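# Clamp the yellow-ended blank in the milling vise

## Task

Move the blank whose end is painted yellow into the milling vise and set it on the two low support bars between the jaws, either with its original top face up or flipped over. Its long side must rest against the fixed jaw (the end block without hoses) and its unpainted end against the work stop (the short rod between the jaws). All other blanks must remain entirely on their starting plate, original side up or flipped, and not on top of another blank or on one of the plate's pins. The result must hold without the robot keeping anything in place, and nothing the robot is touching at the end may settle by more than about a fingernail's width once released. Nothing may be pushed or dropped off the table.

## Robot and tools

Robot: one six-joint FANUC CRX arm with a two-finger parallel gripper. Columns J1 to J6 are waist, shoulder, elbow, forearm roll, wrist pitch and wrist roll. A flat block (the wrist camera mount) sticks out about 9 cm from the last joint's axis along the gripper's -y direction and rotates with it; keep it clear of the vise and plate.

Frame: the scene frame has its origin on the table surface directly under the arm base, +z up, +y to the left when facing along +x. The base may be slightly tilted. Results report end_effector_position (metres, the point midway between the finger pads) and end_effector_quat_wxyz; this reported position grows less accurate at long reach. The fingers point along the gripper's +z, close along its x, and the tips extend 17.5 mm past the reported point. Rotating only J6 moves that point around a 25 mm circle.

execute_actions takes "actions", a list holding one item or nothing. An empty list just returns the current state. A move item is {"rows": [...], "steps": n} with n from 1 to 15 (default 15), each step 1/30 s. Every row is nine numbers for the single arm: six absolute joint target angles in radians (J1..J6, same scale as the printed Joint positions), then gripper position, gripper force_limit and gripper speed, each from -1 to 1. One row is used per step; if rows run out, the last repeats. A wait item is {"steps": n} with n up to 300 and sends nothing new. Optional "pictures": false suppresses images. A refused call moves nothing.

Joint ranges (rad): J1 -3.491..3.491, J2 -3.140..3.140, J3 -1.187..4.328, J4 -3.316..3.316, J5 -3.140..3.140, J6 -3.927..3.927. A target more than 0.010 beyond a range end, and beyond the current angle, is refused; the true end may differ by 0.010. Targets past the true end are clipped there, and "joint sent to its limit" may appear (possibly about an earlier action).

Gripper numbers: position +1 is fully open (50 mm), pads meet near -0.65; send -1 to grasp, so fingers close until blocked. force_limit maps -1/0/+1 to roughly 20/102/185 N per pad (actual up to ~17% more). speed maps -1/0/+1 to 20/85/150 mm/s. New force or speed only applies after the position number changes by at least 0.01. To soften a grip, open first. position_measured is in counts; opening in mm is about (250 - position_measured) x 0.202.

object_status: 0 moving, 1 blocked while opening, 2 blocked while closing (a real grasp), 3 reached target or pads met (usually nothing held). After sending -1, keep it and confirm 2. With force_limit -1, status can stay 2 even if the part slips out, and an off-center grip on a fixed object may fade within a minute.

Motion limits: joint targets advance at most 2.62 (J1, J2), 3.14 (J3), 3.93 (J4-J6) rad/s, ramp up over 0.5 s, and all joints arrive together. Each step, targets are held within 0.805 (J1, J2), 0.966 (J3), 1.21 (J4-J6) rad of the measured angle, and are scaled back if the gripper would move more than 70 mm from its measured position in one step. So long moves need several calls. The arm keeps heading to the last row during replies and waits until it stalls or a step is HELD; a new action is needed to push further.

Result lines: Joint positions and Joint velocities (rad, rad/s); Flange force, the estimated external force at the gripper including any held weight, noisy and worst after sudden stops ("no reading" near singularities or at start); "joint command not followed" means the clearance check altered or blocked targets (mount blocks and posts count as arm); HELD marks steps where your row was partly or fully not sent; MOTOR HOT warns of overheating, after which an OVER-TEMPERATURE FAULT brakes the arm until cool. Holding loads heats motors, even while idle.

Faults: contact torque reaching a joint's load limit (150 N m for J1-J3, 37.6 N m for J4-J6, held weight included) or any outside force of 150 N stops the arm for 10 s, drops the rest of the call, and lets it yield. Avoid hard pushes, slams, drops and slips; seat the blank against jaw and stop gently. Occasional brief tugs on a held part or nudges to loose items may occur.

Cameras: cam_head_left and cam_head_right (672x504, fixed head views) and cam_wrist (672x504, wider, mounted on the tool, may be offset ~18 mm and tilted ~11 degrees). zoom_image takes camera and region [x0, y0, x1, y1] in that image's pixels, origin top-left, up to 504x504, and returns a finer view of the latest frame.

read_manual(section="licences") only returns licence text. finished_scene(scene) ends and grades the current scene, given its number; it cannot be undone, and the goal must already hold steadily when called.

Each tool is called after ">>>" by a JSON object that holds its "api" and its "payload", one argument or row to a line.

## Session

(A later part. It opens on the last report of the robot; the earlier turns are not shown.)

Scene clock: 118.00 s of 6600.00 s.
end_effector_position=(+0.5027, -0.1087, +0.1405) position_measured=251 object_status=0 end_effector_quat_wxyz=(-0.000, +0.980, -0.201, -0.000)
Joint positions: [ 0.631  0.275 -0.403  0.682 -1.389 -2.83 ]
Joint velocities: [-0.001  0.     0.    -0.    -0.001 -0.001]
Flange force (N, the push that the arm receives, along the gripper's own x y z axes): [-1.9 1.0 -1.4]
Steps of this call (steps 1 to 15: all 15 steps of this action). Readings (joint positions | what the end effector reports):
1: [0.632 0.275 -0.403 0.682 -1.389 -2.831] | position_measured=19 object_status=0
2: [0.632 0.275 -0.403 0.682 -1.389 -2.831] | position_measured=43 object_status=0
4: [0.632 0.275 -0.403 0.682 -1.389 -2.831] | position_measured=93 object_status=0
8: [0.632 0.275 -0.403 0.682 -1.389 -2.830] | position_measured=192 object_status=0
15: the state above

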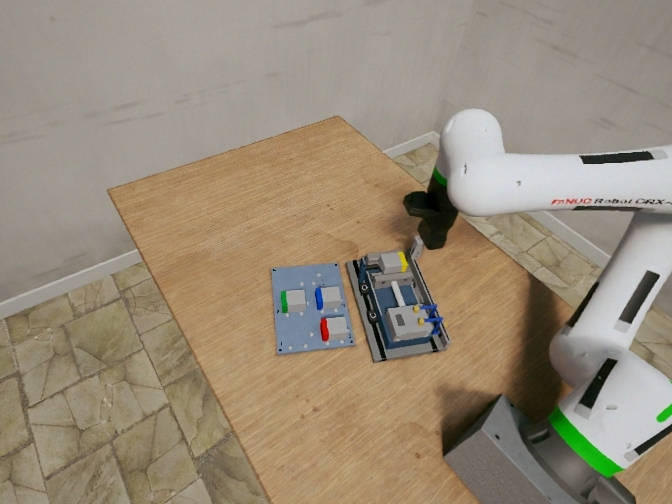

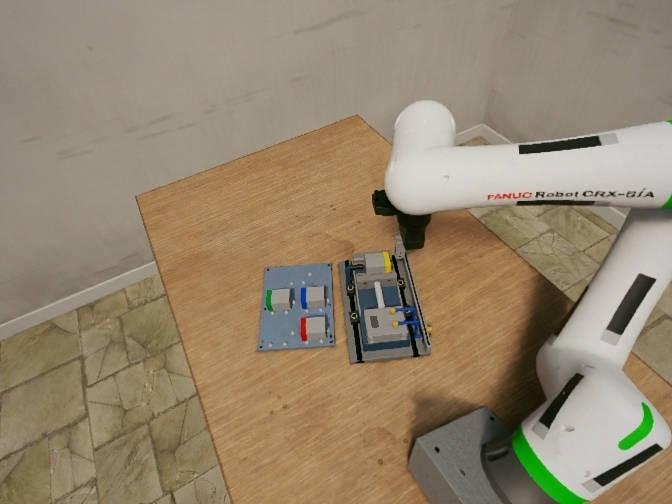

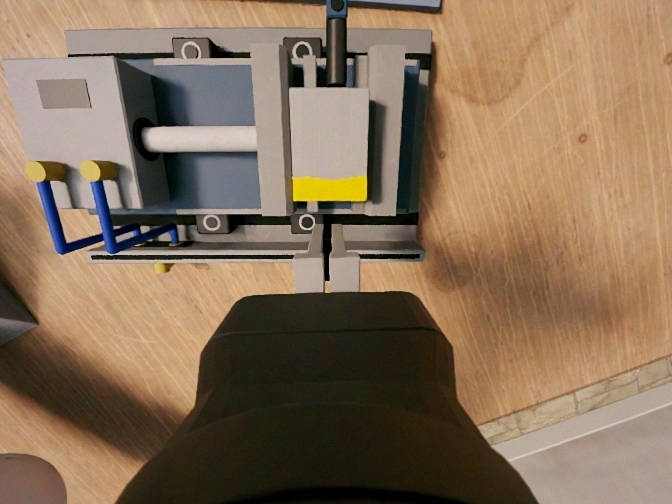

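>>> {"api": "execute_actions", "payload": {
  "actions": [
    {"rows":[[0.6035,0.2848,-0.435,0.7043,-1.3439,-2.841,-1,-1,1],[0.6035,0.2848,-0.435,0.7043,-1.3439,-2.841,-1,-1,1],[0.6035,0.2848,-0.435,0.7043,-1.3439,-2.841,-1,-1,1],[0.6035,0.2848,-0.435,0.7043,-1.3439,-2.841,-1,-1,1],[0.6035,0.2848,-0.435,0.7043,-1.3439,-2.841,-1,-1,1],[0.6035,0.2848,-0.435,0.7043,-1.3439,-2.841,-1,-1,1],[0.6035,0.2848,-0.435,0.7043,-1.3439,-2.841,-1,-1,1],[0.6035,0.2848,-0.435,0.7043,-1.3439,-2.841,-1,-1,1],[0.609,0.3024,-0.4238,0.7024,-1.3413,-2.8486,-1,-1,1]]}
  ],
  "pictures": false
}}

>>> {"api": "execute_actions", "payload": {
  "actions": [
    {"rows":[[0.6097,0.3046,-0.4224,0.7022,-1.341,-2.8496,-1,-1,1],[0.6097,0.3046,-0.4224,0.7022,-1.341,-2.8496,-1,-1,1],[0.6097,0.3046,-0.4224,0.7022,-1.341,-2.8496,-1,-1,1],[0.6104,0.3068,-0.421,0.7019,-1.3406,-2.8505,-1,-1,1],[0.6104,0.3068,-0.421,0.7019,-1.3406,-2.8505,-1,-1,1],[0.6104,0.3068,-0.421,0.7019,-1.3406,-2.8505,-1,-1,1],[0.6111,0.309,-0.4196,0.7017,-1.3403,-2.8515,-1,-1,1],[0.6111,0.309,-0.4196,0.7017,-1.3403,-2.8515,-1,-1,1],[0.6111,0.309,-0.4196,0.7017,-1.3403,-2.8515,-1,-1,1],[0.6118,0.3112,-0.4182,0.7014,-1.34,-2.8524,-1,-1,1]]}
  ]
}}

>>> {"api": "zoom_image", "payload": {
  "camera": "cam_wrist",
  "region": [230,30,450,250]
}}

Scene clock: 130.13 s of 6600.00 s.
end_effector_position=(+0.5068, -0.1012, +0.1203) position_measured=251 object_status=3 end_effector_quat_wxyz=(+0.001, +0.980, -0.201, +0.001)
Joint positions: [ 0.609  0.302 -0.424  0.702 -1.341 -2.848]
Joint velocities: [ 0.003  0.006  0.005 -0.002  0.001 -0.003]
Flange force (N, the push that the arm receives, along the gripper's own x y z axes): [-5.4 3.3 -1.4]
Steps of this call (steps 1 to 15: the robot went on to your last target; steps 16 to 90: nothing new was sent; then 8.63 s passed at rest; steps 91 to 105: all 15 steps of this action). Readings (joint positions | what the end effector reports):
91: [0.631 0.275 -0.404 0.682 -1.388 -2.830] | position_measured=251 object_status=3
92: [0.627 0.276 -0.408 0.686 -1.382 -2.831] | position_measured=251 object_status=3
94: [0.611 0.282 -0.427 0.698 -1.356 -2.838] | position_measured=251 object_status=3
98: [0.604 0.285 -0.435 0.704 -1.344 -2.841] | position_measured=251 object_status=3
105: the state above

Scene clock: 130.63 s of 6600.00 s.
end_effector_position=(+0.5087, -0.0975, +0.1204) position_measured=251 object_status=3 end_effector_quat_wxyz=(+0.001, +0.980, -0.201, +0.001)
Joint positions: [ 0.612  0.311 -0.418  0.701 -1.34  -2.852]
Joint velocities: [ 0.001  0.001  0.002 -0.    -0.    -0.001]
Flange force (N, the push that the arm receives, along the gripper's own x y z axes): [-1.7 2.2 -2.7]
Steps of this call (steps 1 to 15: all 15 steps of this action). Readings (joint positions | what the end effector reports):
1: [0.609 0.302 -0.424 0.702 -1.341 -2.849] | position_measured=251 object_status=3
2: [0.609 0.303 -0.423 0.702 -1.341 -2.849] | position_measured=251 object_status=3
4: [0.610 0.304 -0.423 0.702 -1.341 -2.850] | position_measured=251 object_status=3
8: [0.611 0.308 -0.420 0.702 -1.340 -2.851] | position_measured=251 object_status=3
15: the state above

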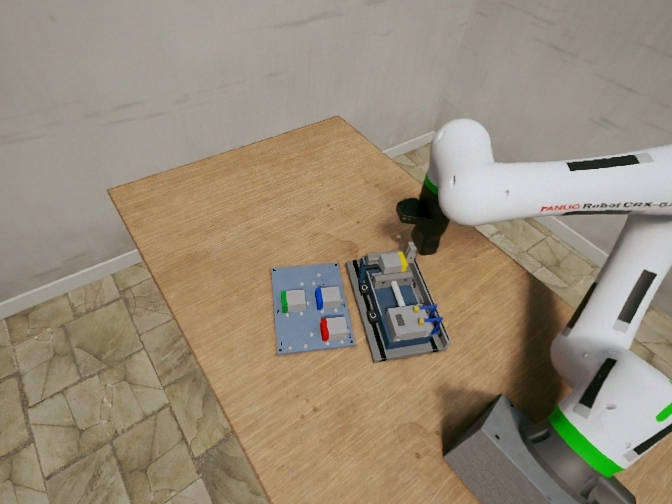

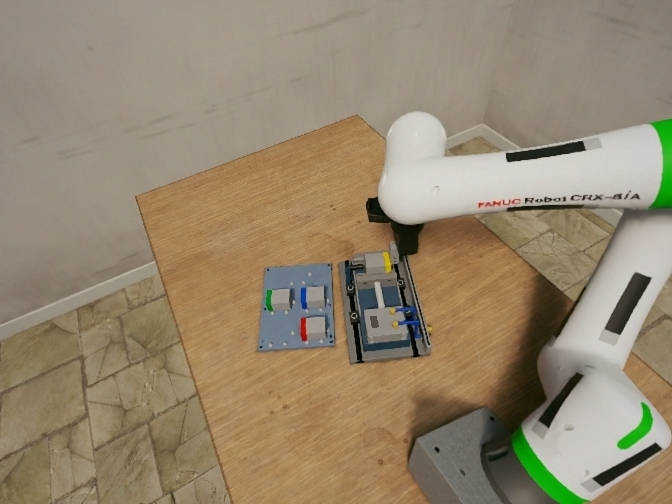

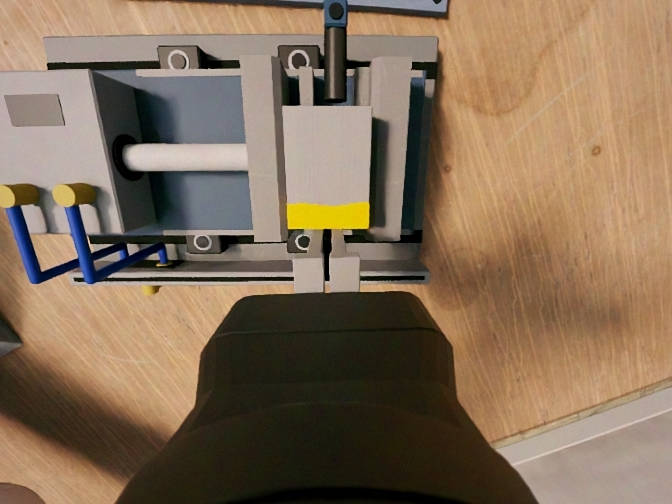

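Region (230, 30, 450, 250) of cam_wrist's 672x504 image, scaled by 2.291, with more detail than that image has.

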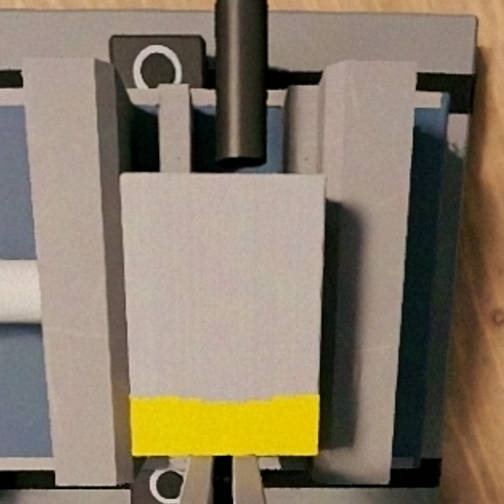

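>>> {"api": "execute_actions", "payload": {
  "actions": [
    {"rows":[[0.6125,0.3134,-0.4168,0.7012,-1.3397,-2.8534,-1,-1,1],[0.6125,0.3134,-0.4168,0.7012,-1.3397,-2.8534,-1,-1,1],[0.6132,0.3156,-0.4154,0.701,-1.3393,-2.8543,-1,-1,1],[0.6132,0.3156,-0.4154,0.701,-1.3393,-2.8543,-1,-1,1],[0.6139,0.3178,-0.414,0.7007,-1.339,-2.8553,-1,-1,1],[0.6139,0.3178,-0.414,0.7007,-1.339,-2.8553,-1,-1,1],[0.6146,0.32,-0.4126,0.7005,-1.3387,-2.8562,-1,-1,1],[0.6146,0.32,-0.4126,0.7005,-1.3387,-2.8562,-1,-1,1],[0.6153,0.3222,-0.4112,0.7002,-1.3384,-2.8572,-1,-1,1],[0.6153,0.3222,-0.4112,0.7002,-1.3384,-2.8572,-1,-1,1],[0.616,0.3244,-0.4098,0.7,-1.338,-2.8581,-1,-1,1]]}
  ]
}}

>>> {"api": "zoom_image", "payload": {
  "camera": "cam_head_right",
  "region": [330,230,430,310]
}}

Scene clock: 135.87 s of 6600.00 s.
end_effector_position=(+0.5114, -0.0921, +0.1206) position_measured=251 object_status=3 end_effector_quat_wxyz=(+0.000, +0.980, -0.201, +0.001)
Joint positions: [ 0.616  0.324 -0.41   0.7   -1.338 -2.858]
Joint velocities: [ 0.001  0.004  0.004 -0.     0.001 -0.003]
Flange force (N, the push that the arm receives, along the gripper's own x y z axes): [-2.0 2.1 -0.8]
Steps of this call (steps 1 to 15: the robot went on to your last target; steps 16 to 90: nothing new was sent; then 1.73 s passed at rest; steps 91 to 105: all 15 steps of this action). Readings (joint positions | what the end effector reports):
91: [0.612 0.311 -0.418 0.701 -1.340 -2.852] | position_measured=251 object_status=3
92: [0.612 0.312 -0.418 0.701 -1.340 -2.853] | position_measured=251 object_status=3
94: [0.613 0.314 -0.416 0.701 -1.340 -2.854] | position_measured=251 object_status=3
98: [0.614 0.318 -0.414 0.701 -1.339 -2.856] | position_measured=251 object_status=3
105: the state above

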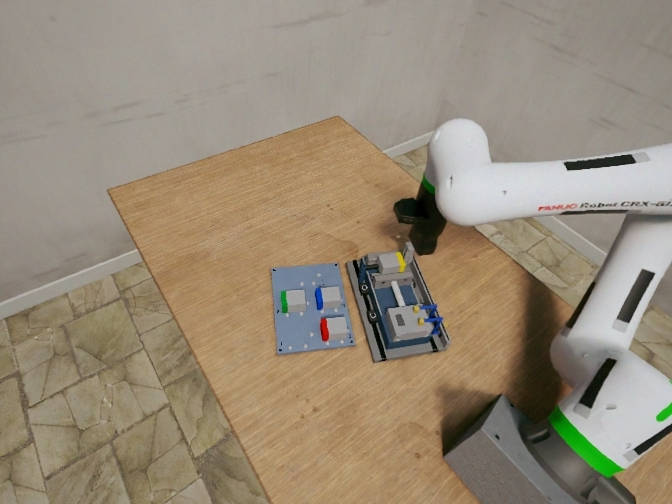

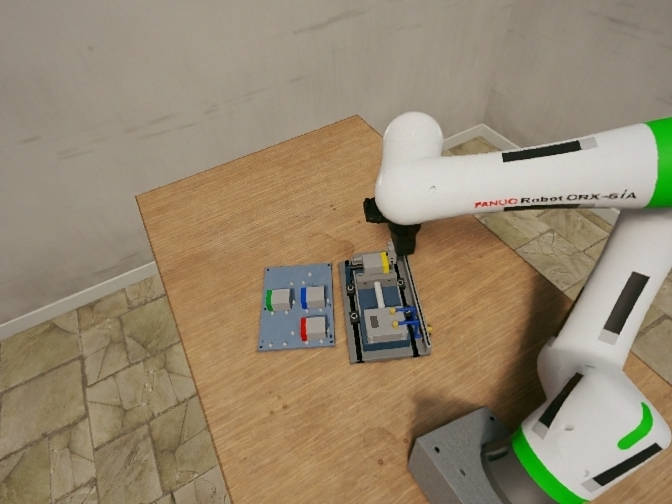

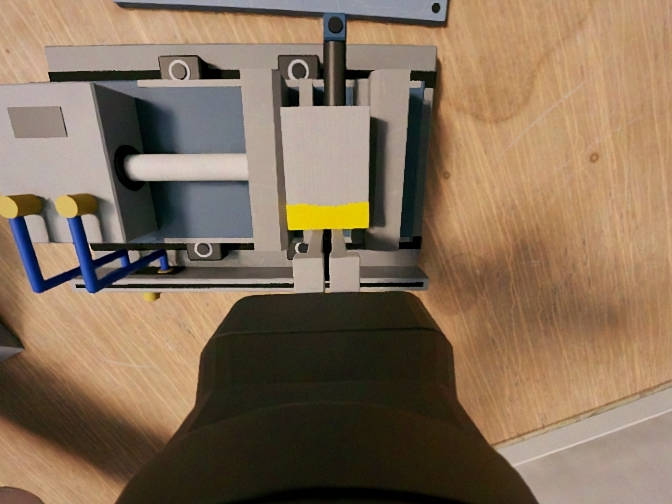

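Region (330, 230, 430, 310) of cam_head_right's 672x504 image, scaled by 5.040, with more detail than that image has; it fills the top 403 rows of this view, and the rest is white.

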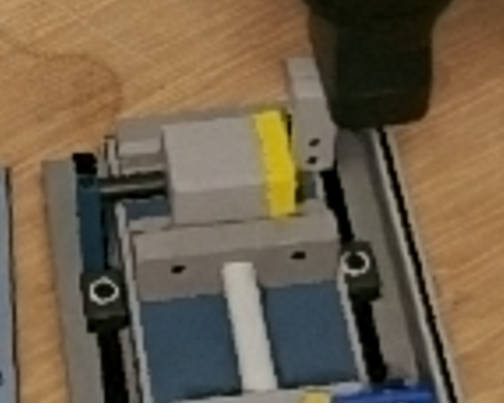

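>>> {"api": "execute_actions", "payload": {
  "actions": [
    {"rows":[[0.6164,0.3255,-0.4091,0.6999,-1.3379,-2.8586,-1,-1,1],[0.6164,0.3255,-0.4091,0.6999,-1.3379,-2.8586,-1,-1,1],[0.6164,0.3255,-0.4091,0.6999,-1.3379,-2.8586,-1,-1,1],[0.6167,0.3266,-0.4084,0.6998,-1.3377,-2.8591,-1,-1,1],[0.6167,0.3266,-0.4084,0.6998,-1.3377,-2.8591,-1,-1,1],[0.6167,0.3266,-0.4084,0.6998,-1.3377,-2.8591,-1,-1,1],[0.6171,0.3277,-0.4077,0.6996,-1.3376,-2.8596,-1,-1,1],[0.6171,0.3277,-0.4077,0.6996,-1.3376,-2.8596,-1,-1,1],[0.6171,0.3277,-0.4077,0.6996,-1.3376,-2.8596,-1,-1,1],[0.6174,0.3288,-0.407,0.6995,-1.3374,-2.86,-1,-1,1]]}
  ],
  "pictures": false
}}

>>> {"api": "execute_actions", "payload": {
  "actions": [
    {"rows":[[0.6178,0.3299,-0.4063,0.6994,-1.3372,-2.8605,-1,-1,1],[0.6178,0.3299,-0.4063,0.6994,-1.3372,-2.8605,-1,-1,1],[0.6178,0.3299,-0.4063,0.6994,-1.3372,-2.8605,-1,-1,1],[0.6178,0.3299,-0.4063,0.6994,-1.3372,-2.8605,-1,-1,1],[0.6178,0.3299,-0.4063,0.6994,-1.3372,-2.8605,-1,-1,1],[0.6181,0.331,-0.4056,0.6993,-1.3371,-2.861,-1,-1,1]]}
  ],
  "pictures": false
}}

Scene clock: 145.00 s of 6600.00 s.
end_effector_position=(+0.5123, -0.0903, +0.1206) position_measured=251 object_status=3 end_effector_quat_wxyz=(+0.000, +0.980, -0.201, +0.001)
Joint positions: [ 0.617  0.329 -0.407  0.7   -1.338 -2.86 ]
Joint velocities: [ 0.002  0.001  0.002  0.001 -0.001  0.   ]
Flange force (N, the push that the arm receives, along the gripper's own x y z axes): [-7.1 27.3 -12.9]
Steps of this call (steps 1 to 15: the robot went on to your last target; steps 16 to 90: nothing new was sent; then 5.63 s passed at rest; steps 91 to 105: all 15 steps of this action). Readings (joint positions | what the end effector reports):
91: [0.616 0.324 -0.410 0.700 -1.338 -2.858] | position_measured=251 object_status=3
92: [0.616 0.325 -0.409 0.700 -1.338 -2.858] | position_measured=251 object_status=3
94: [0.616 0.325 -0.409 0.700 -1.338 -2.859] | position_measured=251 object_status=3
98: [0.617 0.327 -0.408 0.700 -1.338 -2.859] | position_measured=251 object_status=3
105: the state above

Scene clock: 145.50 s of 6600.00 s.
end_effector_position=(+0.5128, -0.0893, +0.1206) position_measured=251 object_status=3 end_effector_quat_wxyz=(+0.000, +0.980, -0.201, +0.001)
Joint positions: [ 0.618  0.331 -0.406  0.699 -1.337 -2.861]
Joint velocities: [-0.001  0.001  0.    -0.     0.003 -0.   ]
Flange force (N, the push that the arm receives, along the gripper's own x y z axes): [-18.4 81.8 -36.3]
Steps of this call (steps 1 to 15: all 15 steps of this action). Readings (joint positions | what the end effector reports):
1: [0.617 0.329 -0.407 0.700 -1.338 -2.860] | position_measured=251 object_status=3
2: [0.618 0.329 -0.407 0.700 -1.338 -2.860] | position_measured=251 object_status=3
4: [0.618 0.330 -0.406 0.699 -1.338 -2.860] | position_measured=251 object_status=3
8: [0.618 0.331 -0.406 0.699 -1.338 -2.861] | position_measured=251 object_status=3
15: the state above

>>> {"api": "execute_actions", "payload": {
  "actions": [
    {"rows":[[0.6139,0.3178,-0.414,0.7007,-1.339,-2.8553,-1,-1,1],[0.6139,0.3178,-0.414,0.7007,-1.339,-2.8553,-1,-1,1],[0.6139,0.3178,-0.414,0.7007,-1.339,-2.8553,-1,-1,1],[0.6139,0.3178,-0.414,0.7007,-1.339,-2.8553,-1,-1,1],[0.6139,0.3178,-0.414,0.7007,-1.339,-2.8553,-1,-1,1],[0.643,0.3078,-0.381,0.6774,-1.3859,-2.8443,-1,-1,1],[0.643,0.3078,-0.381,0.6774,-1.3859,-2.8443,-1,-1,1],[0.643,0.3078,-0.381,0.6774,-1.3859,-2.8443,-1,-1,1],[0.643,0.3078,-0.381,0.6774,-1.3859,-2.8443,-1,-1,1],[0.643,0.3078,-0.381,0.6774,-1.3859,-2.8443,-1,-1,1],[0.643,0.3078,-0.381,0.6774,-1.3859,-2.8443,-1,-1,1],[0.643,0.3078,-0.381,0.6774,-1.3859,-2.8443,1,-1,1]]}
  ],
  "pictures": false
}}

>>> {"api": "execute_actions", "payload": {
  "actions": [
    {"rows":[[0.6715,0.4031,-0.324,0.668,-1.3695,-2.8856,1,-1,1]]}
  ]
}}

Scene clock: 153.10 s of 6600.00 s.
end_effector_position=(+0.5096, -0.0951, +0.1419) position_measured=161 object_status=0 end_effector_quat_wxyz=(-0.000, +0.980, -0.201, -0.000)
Joint positions: [ 0.643  0.308 -0.381  0.677 -1.386 -2.844]
Joint velocities: [ 0.002 -0.001  0.003 -0.001 -0.002  0.   ]
Flange force (N, the push that the arm receives, along the gripper's own x y z axes): [3.4 -0.5 -2.3]
Steps of this call (steps 1 to 15: the robot went on to your last target; steps 16 to 90: nothing new was sent; then 4.10 s passed at rest; steps 91 to 105: all 15 steps of this action). Readings (joint positions | what the end effector reports):
91: [0.618 0.331 -0.406 0.699 -1.337 -2.861] | position_measured=251 object_status=3
92: [0.617 0.328 -0.407 0.699 -1.336 -2.860] | position_measured=251 object_status=3
94: [0.615 0.321 -0.412 0.700 -1.337 -2.856] | position_measured=251 object_status=3
98: [0.626 0.314 -0.400 0.690 -1.359 -2.850] | position_measured=251 object_status=3
105: the state above

Scene clock: 153.60 s of 6600.00 s.
end_effector_position=(+0.5271, -0.0545, +0.1410) position_measured=3 object_status=3 end_effector_quat_wxyz=(+0.000, +0.980, -0.200, +0.000)
Joint positions: [ 0.671  0.403 -0.324  0.668 -1.37  -2.886]
Joint velocities: [ 0.     0.001  0.     0.    -0.002 -0.001]
Flange force (N, the push that the arm receives, along the gripper's own x y z axes): [-1.1 1.0 -2.2]
Steps of this call (steps 1 to 15: all 15 steps of this action). Readings (joint positions | what the end effector reports):
1: [0.643 0.308 -0.381 0.677 -1.386 -2.844] | position_measured=136 object_status=0
2: [0.644 0.312 -0.378 0.677 -1.385 -2.846] | position_measured=112 object_status=0
4: [0.652 0.337 -0.363 0.674 -1.379 -2.859] | position_measured=62 object_status=0
8: [0.670 0.399 -0.327 0.668 -1.370 -2.884] | position_measured=3 object_status=0
15: the state above

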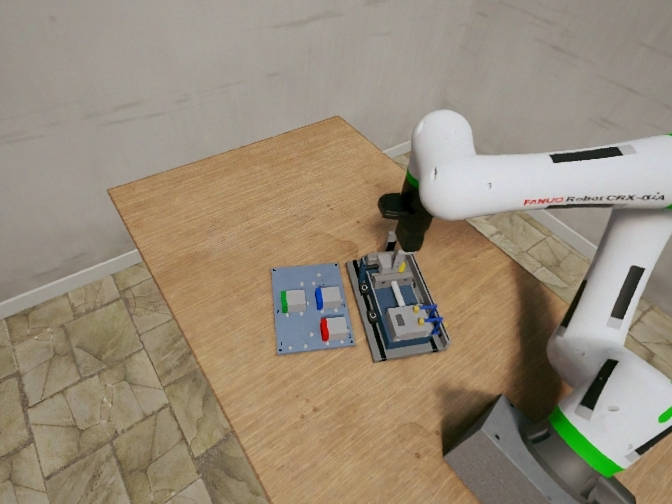

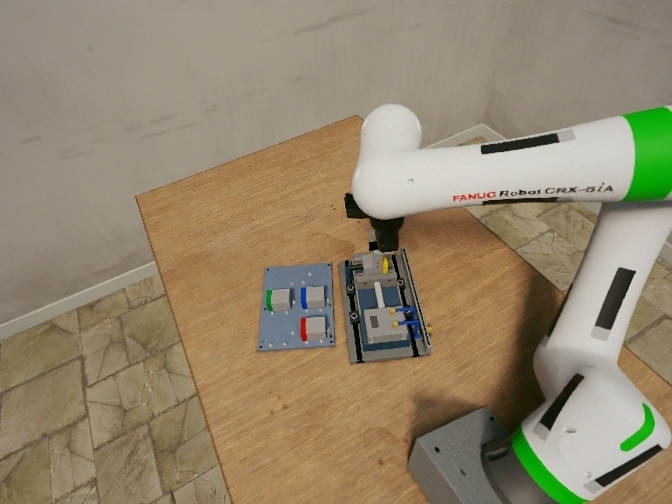

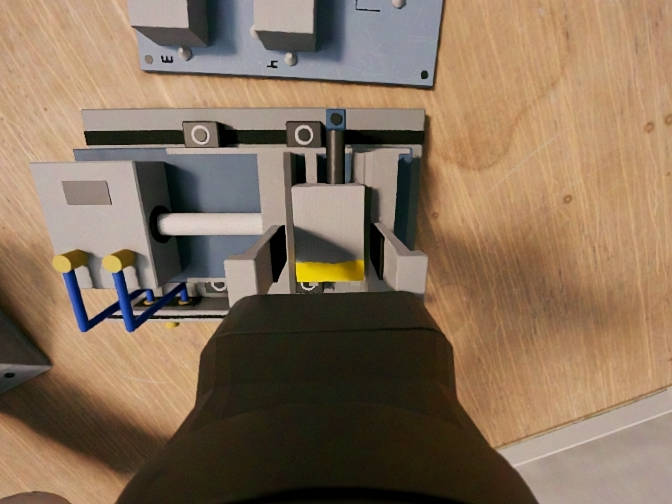

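>>> {"api": "execute_actions", "payload": {
  "actions": [
    {"rows":[[0.6395,0.4144,-0.36,0.6934,-1.3184,-2.8976,1,-1,1],[0.6395,0.4144,-0.36,0.6934,-1.3184,-2.8976,1,-1,1],[0.6395,0.4144,-0.36,0.6934,-1.3184,-2.8976,1,-1,1],[0.6395,0.4144,-0.36,0.6934,-1.3184,-2.8976,1,-1,1],[0.6395,0.4144,-0.36,0.6934,-1.3184,-2.8976,1,-1,1],[0.6395,0.4144,-0.36,0.6934,-1.3184,-2.8976,1,-1,1],[0.6395,0.4144,-0.36,0.6934,-1.3184,-2.8976,1,-1,1],[0.6395,0.4144,-0.36,0.6934,-1.3184,-2.8976,1,-1,1],[0.6395,0.4144,-0.36,0.6934,-1.3184,-2.8976,1,-1,1],[0.6353,0.418,-0.3527,0.6951,-1.3192,-2.8928,1,-1,1],[0.6353,0.418,-0.3527,0.6951,-1.3192,-2.8928,1,-1,1],[0.6353,0.418,-0.3527,0.6951,-1.3192,-2.8928,1,-1,1],[0.6339,0.4192,-0.3503,0.6957,-1.3195,-2.8912,1,-1,1]]}
  ]
}}

>>> {"api": "zoom_image", "payload": {
  "camera": "cam_wrist",
  "region": [230,90,450,310]
}}

Scene clock: 160.37 s of 6600.00 s.
end_effector_position=(+0.5309, -0.0558, +0.1165) position_measured=3 object_status=3 end_effector_quat_wxyz=(+0.000, +0.980, -0.200, +0.001)
Joint positions: [ 0.634  0.419 -0.351  0.695 -1.319 -2.892]
Joint velocities: [-0.01   0.009  0.021  0.004 -0.001  0.013]
Flange force (N, the push that the arm receives, along the gripper's own x y z axes): [0.3 0.9 -1.7]
Steps of this call (steps 1 to 15: the robot went on to your last target; steps 16 to 90: nothing new was sent; then 3.27 s passed at rest; steps 91 to 105: all 15 steps of this action). Readings (joint positions | what the end effector reports):
91: [0.671 0.403 -0.324 0.668 -1.369 -2.886] | position_measured=3 object_status=3
92: [0.668 0.404 -0.328 0.671 -1.363 -2.887] | position_measured=3 object_status=3
94: [0.650 0.411 -0.349 0.685 -1.334 -2.894] | position_measured=3 object_status=3
98: [0.640 0.414 -0.359 0.693 -1.319 -2.897] | position_measured=3 object_status=3
105: the state above

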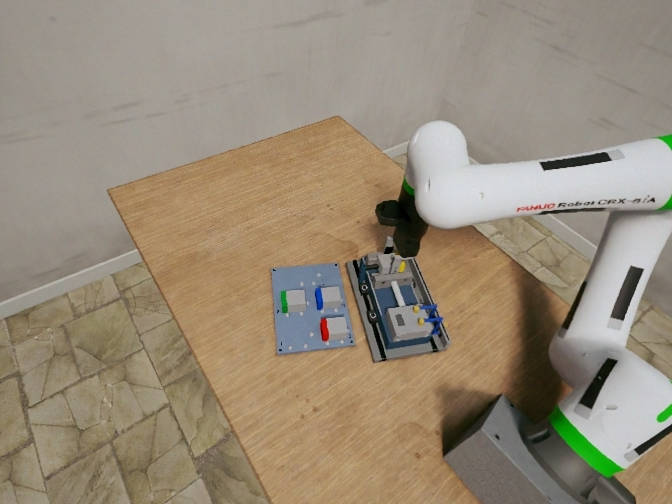

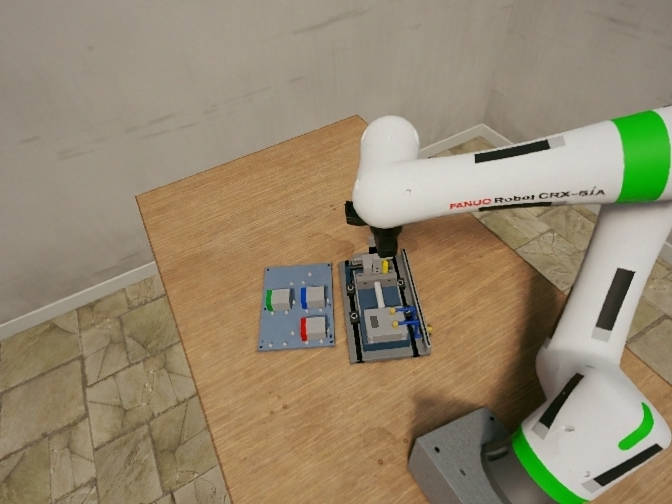

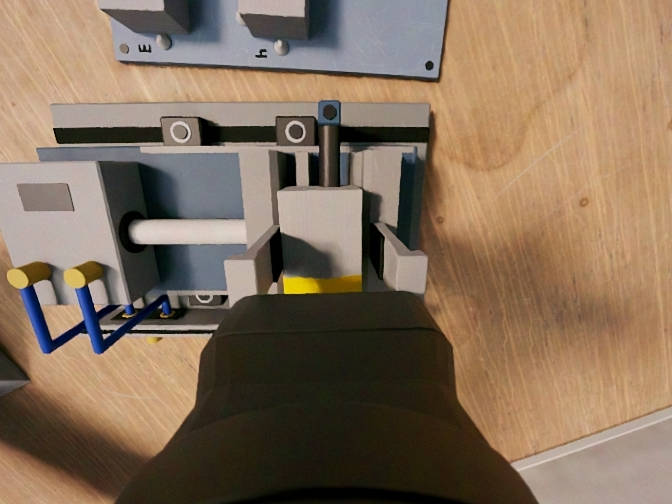

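Region (230, 90, 450, 310) of cam_wrist's 672x504 image, scaled by 2.291, with more detail than that image has.

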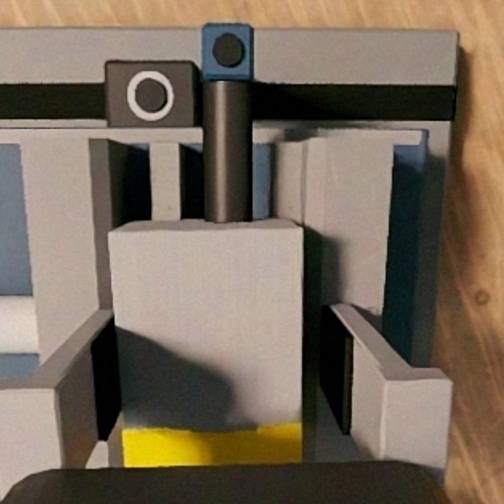

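>>> {"api": "execute_actions", "payload": {
  "actions": [
    {"rows":[[0.6332,0.4198,-0.3491,0.696,-1.3196,-2.8904,1,-1,1],[0.6332,0.4198,-0.3491,0.696,-1.3196,-2.8904,1,-1,1],[0.6332,0.4198,-0.3491,0.696,-1.3196,-2.8904,1,-1,1],[0.6325,0.4204,-0.3479,0.6963,-1.3198,-2.8896,1,-1,1],[0.6325,0.4204,-0.3479,0.6963,-1.3198,-2.8896,1,-1,1],[0.6325,0.4204,-0.3479,0.6963,-1.3198,-2.8896,1,-1,1],[0.6318,0.421,-0.3467,0.6966,-1.3199,-2.8888,1,-1,1]],"steps":12}
  ],
  "pictures": false
}}

Scene clock: 171.60 s of 6600.00 s.
end_effector_position=(+0.5326, -0.0565, +0.1165) position_measured=3 object_status=3 end_effector_quat_wxyz=(+0.000, +0.980, -0.200, +0.001)
Joint positions: [ 0.632  0.421 -0.347  0.697 -1.32  -2.889]
Joint velocities: [0.    0.    0.002 0.    0.001 0.001]
Flange force (N, the push that the arm receives, along the gripper's own x y z axes): [-5.9 4.1 0.2]
Steps of this call (steps 1 to 15: the robot went on to your last target; steps 16 to 90: nothing new was sent; then 7.83 s passed at rest; steps 91 to 102: all 12 steps of this action). Readings (joint positions | what the end effector reports):
91: [0.634 0.419 -0.350 0.696 -1.320 -2.891] | position_measured=3 object_status=3
92: [0.634 0.419 -0.350 0.696 -1.320 -2.891] | position_measured=3 object_status=3
94: [0.633 0.420 -0.349 0.696 -1.320 -2.890] | position_measured=3 object_status=3
98: [0.632 0.421 -0.347 0.696 -1.320 -2.889] | position_measured=3 object_status=3
102: the state above

Now x=5.5; continue to 7.

>>> {"api": "execute_actions", "payload": {
  "actions": [
    {"rows":[[0.6311,0.4216,-0.3455,0.6968,-1.32,-2.888,1,-1,1],[0.6311,0.4216,-0.3455,0.6968,-1.32,-2.888,1,-1,1],[0.6311,0.4216,-0.3455,0.6968,-1.32,-2.888,1,-1,1],[0.6311,0.4216,-0.3455,0.6968,-1.32,-2.888,1,-1,1],[0.6304,0.4222,-0.3443,0.6971,-1.3202,-2.8872,1,-1,1],[0.6304,0.4222,-0.3443,0.6971,-1.3202,-2.8872,1,-1,1],[0.6304,0.4222,-0.3443,0.6971,-1.3202,-2.8872,1,-1,1],[0.6304,0.4222,-0.3443,0.6971,-1.3202,-2.8872,1,-1,1],[0.6296,0.4229,-0.3431,0.6974,-1.3203,-2.8864,1,-1,1]],"steps":14}
  ],
  "pictures": false
}}

Scene clock: 178.13 s of 6600.00 s.
end_effector_position=(+0.5339, -0.0571, +0.1164) position_measured=3 object_status=3 end_effector_quat_wxyz=(+0.000, +0.980, -0.200, +0.001)
Joint positions: [ 0.63   0.423 -0.343  0.697 -1.32  -2.886]
Joint velocities: [-0.001  0.     0.002  0.    -0.    -0.   ]
Flange force (N, the push that the arm receives, along the gripper's own x y z axes): [-23.9 0.7 -12.7]
Steps of this call (steps 1 to 15: the robot went on to your last target; steps 16 to 90: nothing new was sent; then 3.07 s passed at rest; steps 91 to 104: all 14 steps of this action). Readings (joint positions | what the end effector reports):
91: [0.632 0.421 -0.347 0.697 -1.320 -2.889] | position_measured=3 object_status=3
92: [0.631 0.421 -0.346 0.697 -1.320 -2.888] | position_measured=3 object_status=3
94: [0.631 0.422 -0.346 0.697 -1.320 -2.888] | position_measured=3 object_status=3
98: [0.631 0.422 -0.344 0.697 -1.320 -2.887] | position_measured=3 object_status=3
104: the state above

A bit more, 0.3 mm.

>>> {"api": "execute_actions", "payload": {
  "actions": [
    {"rows":[[0.6292,0.4233,-0.3424,0.6976,-1.3204,-2.8859,1,-1,1]],"steps":8}
  ]
}}

Scene clock: 180.87 s of 6600.00 s.
end_effector_position=(+0.5342, -0.0572, +0.1163) position_measured=3 object_status=3 end_effector_quat_wxyz=(+0.000, +0.980, -0.200, +0.001)
Joint positions: [ 0.629  0.423 -0.342  0.698 -1.32  -2.886]
Joint velocities: [-0.002  0.    -0.001 -0.     0.001 -0.001]
Flange force (N, the push that the arm receives, along the gripper's own x y z axes): [-37.1 4.4 -22.4]
Steps of this call (steps 1 to 15: the robot went on to your last target; steps 16 to 74: nothing new was sent; steps 75 to 82: all 8 steps of this action). Readings (joint positions | what the end effector reports):
75: [0.630 0.423 -0.343 0.697 -1.320 -2.886] | position_measured=3 object_status=3
76: [0.629 0.423 -0.343 0.697 -1.320 -2.886] | position_measured=3 object_status=3
78: [0.629 0.423 -0.343 0.697 -1.320 -2.886] | position_measured=3 object_status=3
82: the state above

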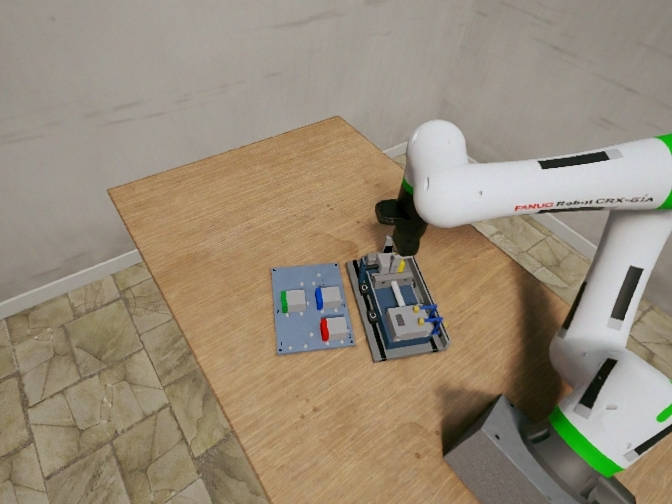

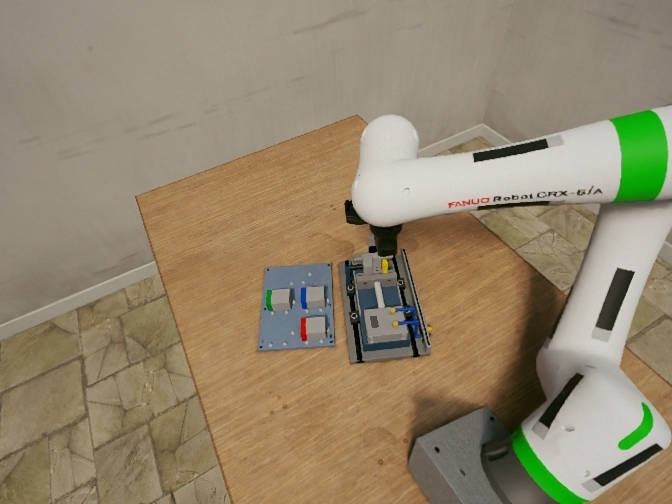

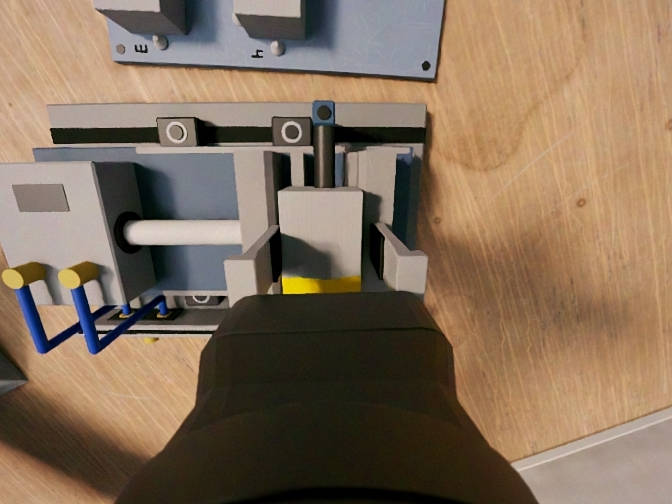

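>>> {"api": "execute_actions", "payload": {
  "actions": [
    {"rows":[[0.6339,0.4192,-0.3503,0.6957,-1.3195,-2.8912,1,-1,1],[0.6339,0.4192,-0.3503,0.6957,-1.3195,-2.8912,1,-1,1],[0.6339,0.4192,-0.3503,0.6957,-1.3195,-2.8912,1,-1,1],[0.6339,0.4192,-0.3503,0.6957,-1.3195,-2.8912,1,-1,1],[0.6339,0.4192,-0.3503,0.6957,-1.3195,-2.8912,1,-1,1],[0.6339,0.4192,-0.3503,0.6957,-1.3195,-2.8912,1,-1,1],[0.6805,0.4027,-0.2978,0.6587,-1.3941,-2.8737,1,-1,1]],"steps":15}
  ]
}}

>>> {"api": "execute_actions", "payload": {
  "actions": [
    {"steps":10}
  ]
}}

>>> {"api": "zoom_image", "payload": {
  "camera": "cam_wrist",
  "region": [220,80,460,300]
}}

Scene clock: 186.37 s of 6600.00 s.
end_effector_position=(+0.5299, -0.0558, +0.1520) position_measured=3 object_status=3 end_effector_quat_wxyz=(-0.000, +0.980, -0.200, -0.000)
Joint positions: [ 0.68   0.403 -0.298  0.659 -1.394 -2.874]
Joint velocities: [ 0.004 -0.002  0.007 -0.002 -0.009  0.002]
Flange force (N, the push that the arm receives, along the gripper's own x y z axes): [-4.5 3.8 1.1]
Steps of this call (steps 1 to 15: the robot went on to your last target; steps 16 to 90: nothing new was sent; then 2.00 s passed at rest; steps 91 to 105: all 15 steps of this action). Readings (joint positions | what the end effector reports):
91: [0.629 0.423 -0.342 0.698 -1.320 -2.886] | position_measured=3 object_status=3
92: [0.631 0.422 -0.345 0.698 -1.320 -2.887] | position_measured=3 object_status=3
94: [0.633 0.420 -0.349 0.697 -1.320 -2.890] | position_measured=3 object_status=3
98: [0.638 0.418 -0.346 0.692 -1.326 -2.889] | position_measured=3 object_status=3
105: the state above

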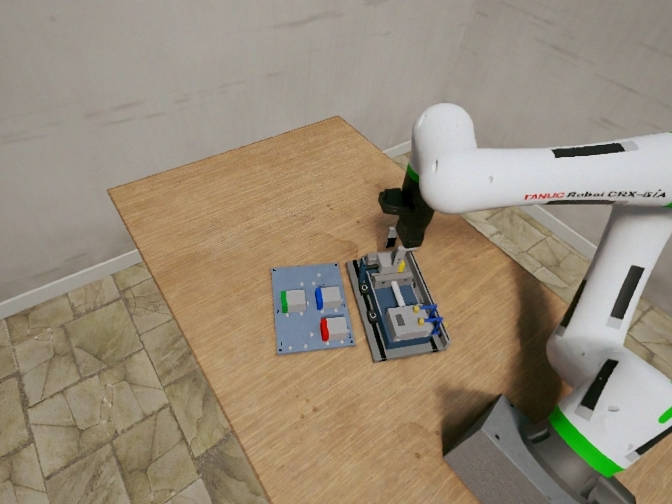

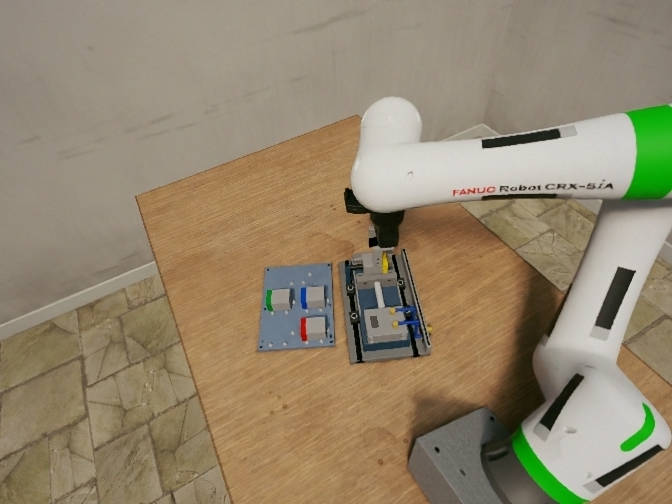

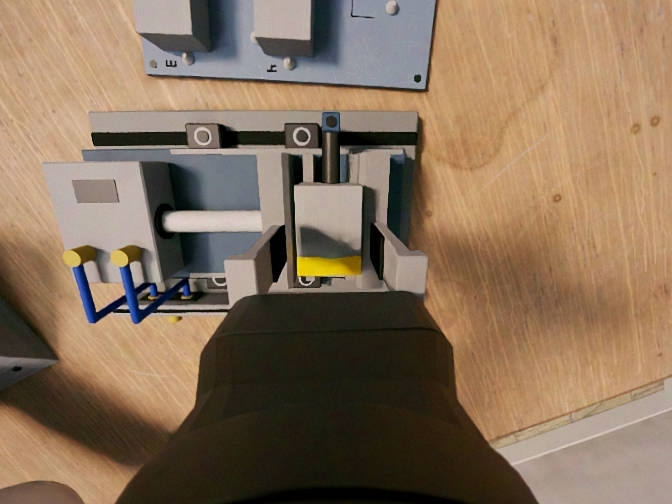

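Scene clock: 186.70 s of 6600.00 s.
end_effector_position=(+0.5300, -0.0559, +0.1523) position_measured=3 object_status=3 end_effector_quat_wxyz=(-0.000, +0.980, -0.200, -0.000)
Joint positions: [ 0.68   0.403 -0.298  0.659 -1.394 -2.874]
Joint velocities: [ 0.001 -0.     0.    -0.     0.    -0.001]
Flange force (N, the push that the arm receives, along the gripper's own x y z axes): [-1.2 1.3 -1.2]
Steps of this call (steps 1 to 10: the robot went on to your last target). Readings (joint positions | what the end effector reports):
1: [0.680 0.403 -0.298 0.659 -1.394 -2.874] | position_measured=3 object_status=3
2: [0.680 0.403 -0.298 0.659 -1.394 -2.874] | position_measured=3 object_status=3
4: [0.680 0.403 -0.298 0.659 -1.394 -2.874] | position_measured=3 object_status=3
8: [0.680 0.403 -0.298 0.659 -1.394 -2.874] | position_measured=3 object_status=3
10: the state above

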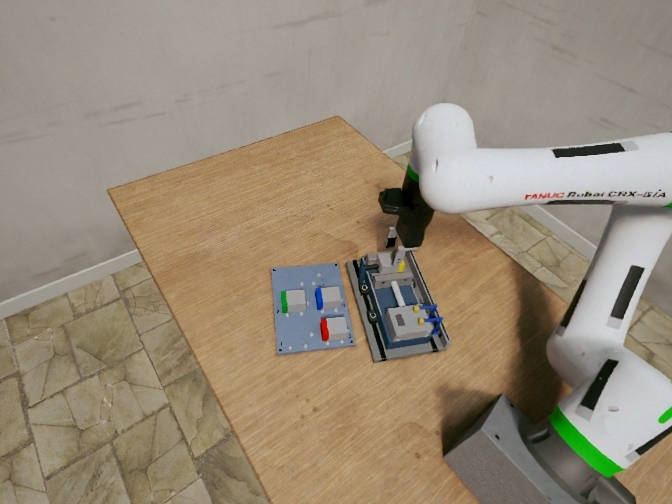

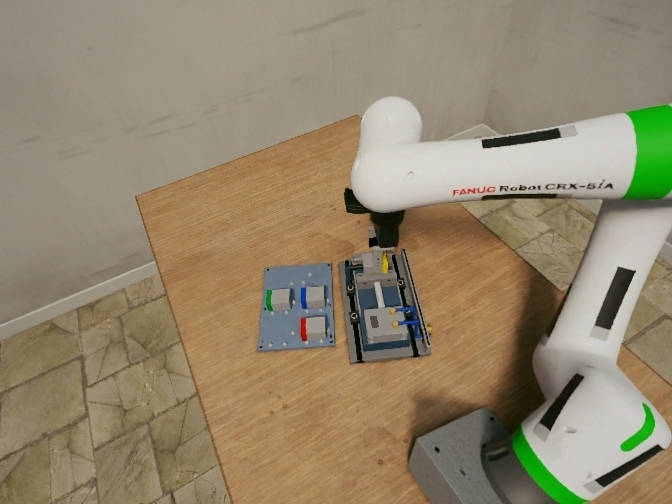

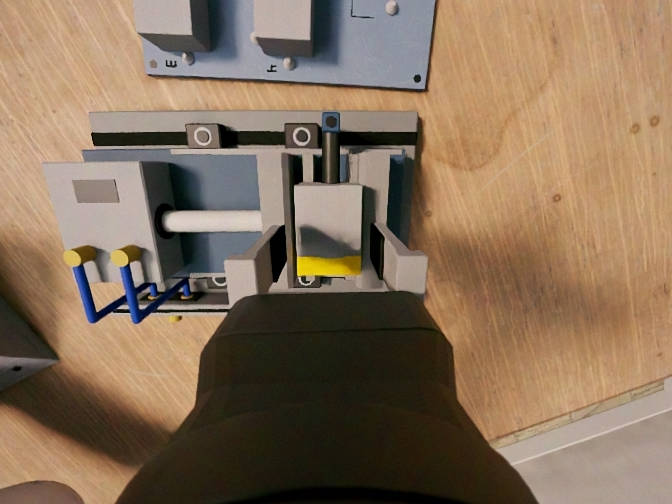

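Region (220, 80, 460, 300) of cam_wrist's 672x504 image, scaled by 2.100, with more detail than that image has; it fills the top 462 rows of this view, and the rest is white.

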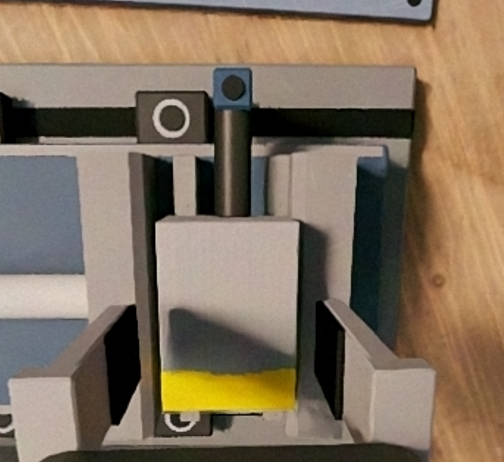

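>>> {"api": "finished_scene", "payload": {
  "scene": 2
}}

The scene is finished: the task was done.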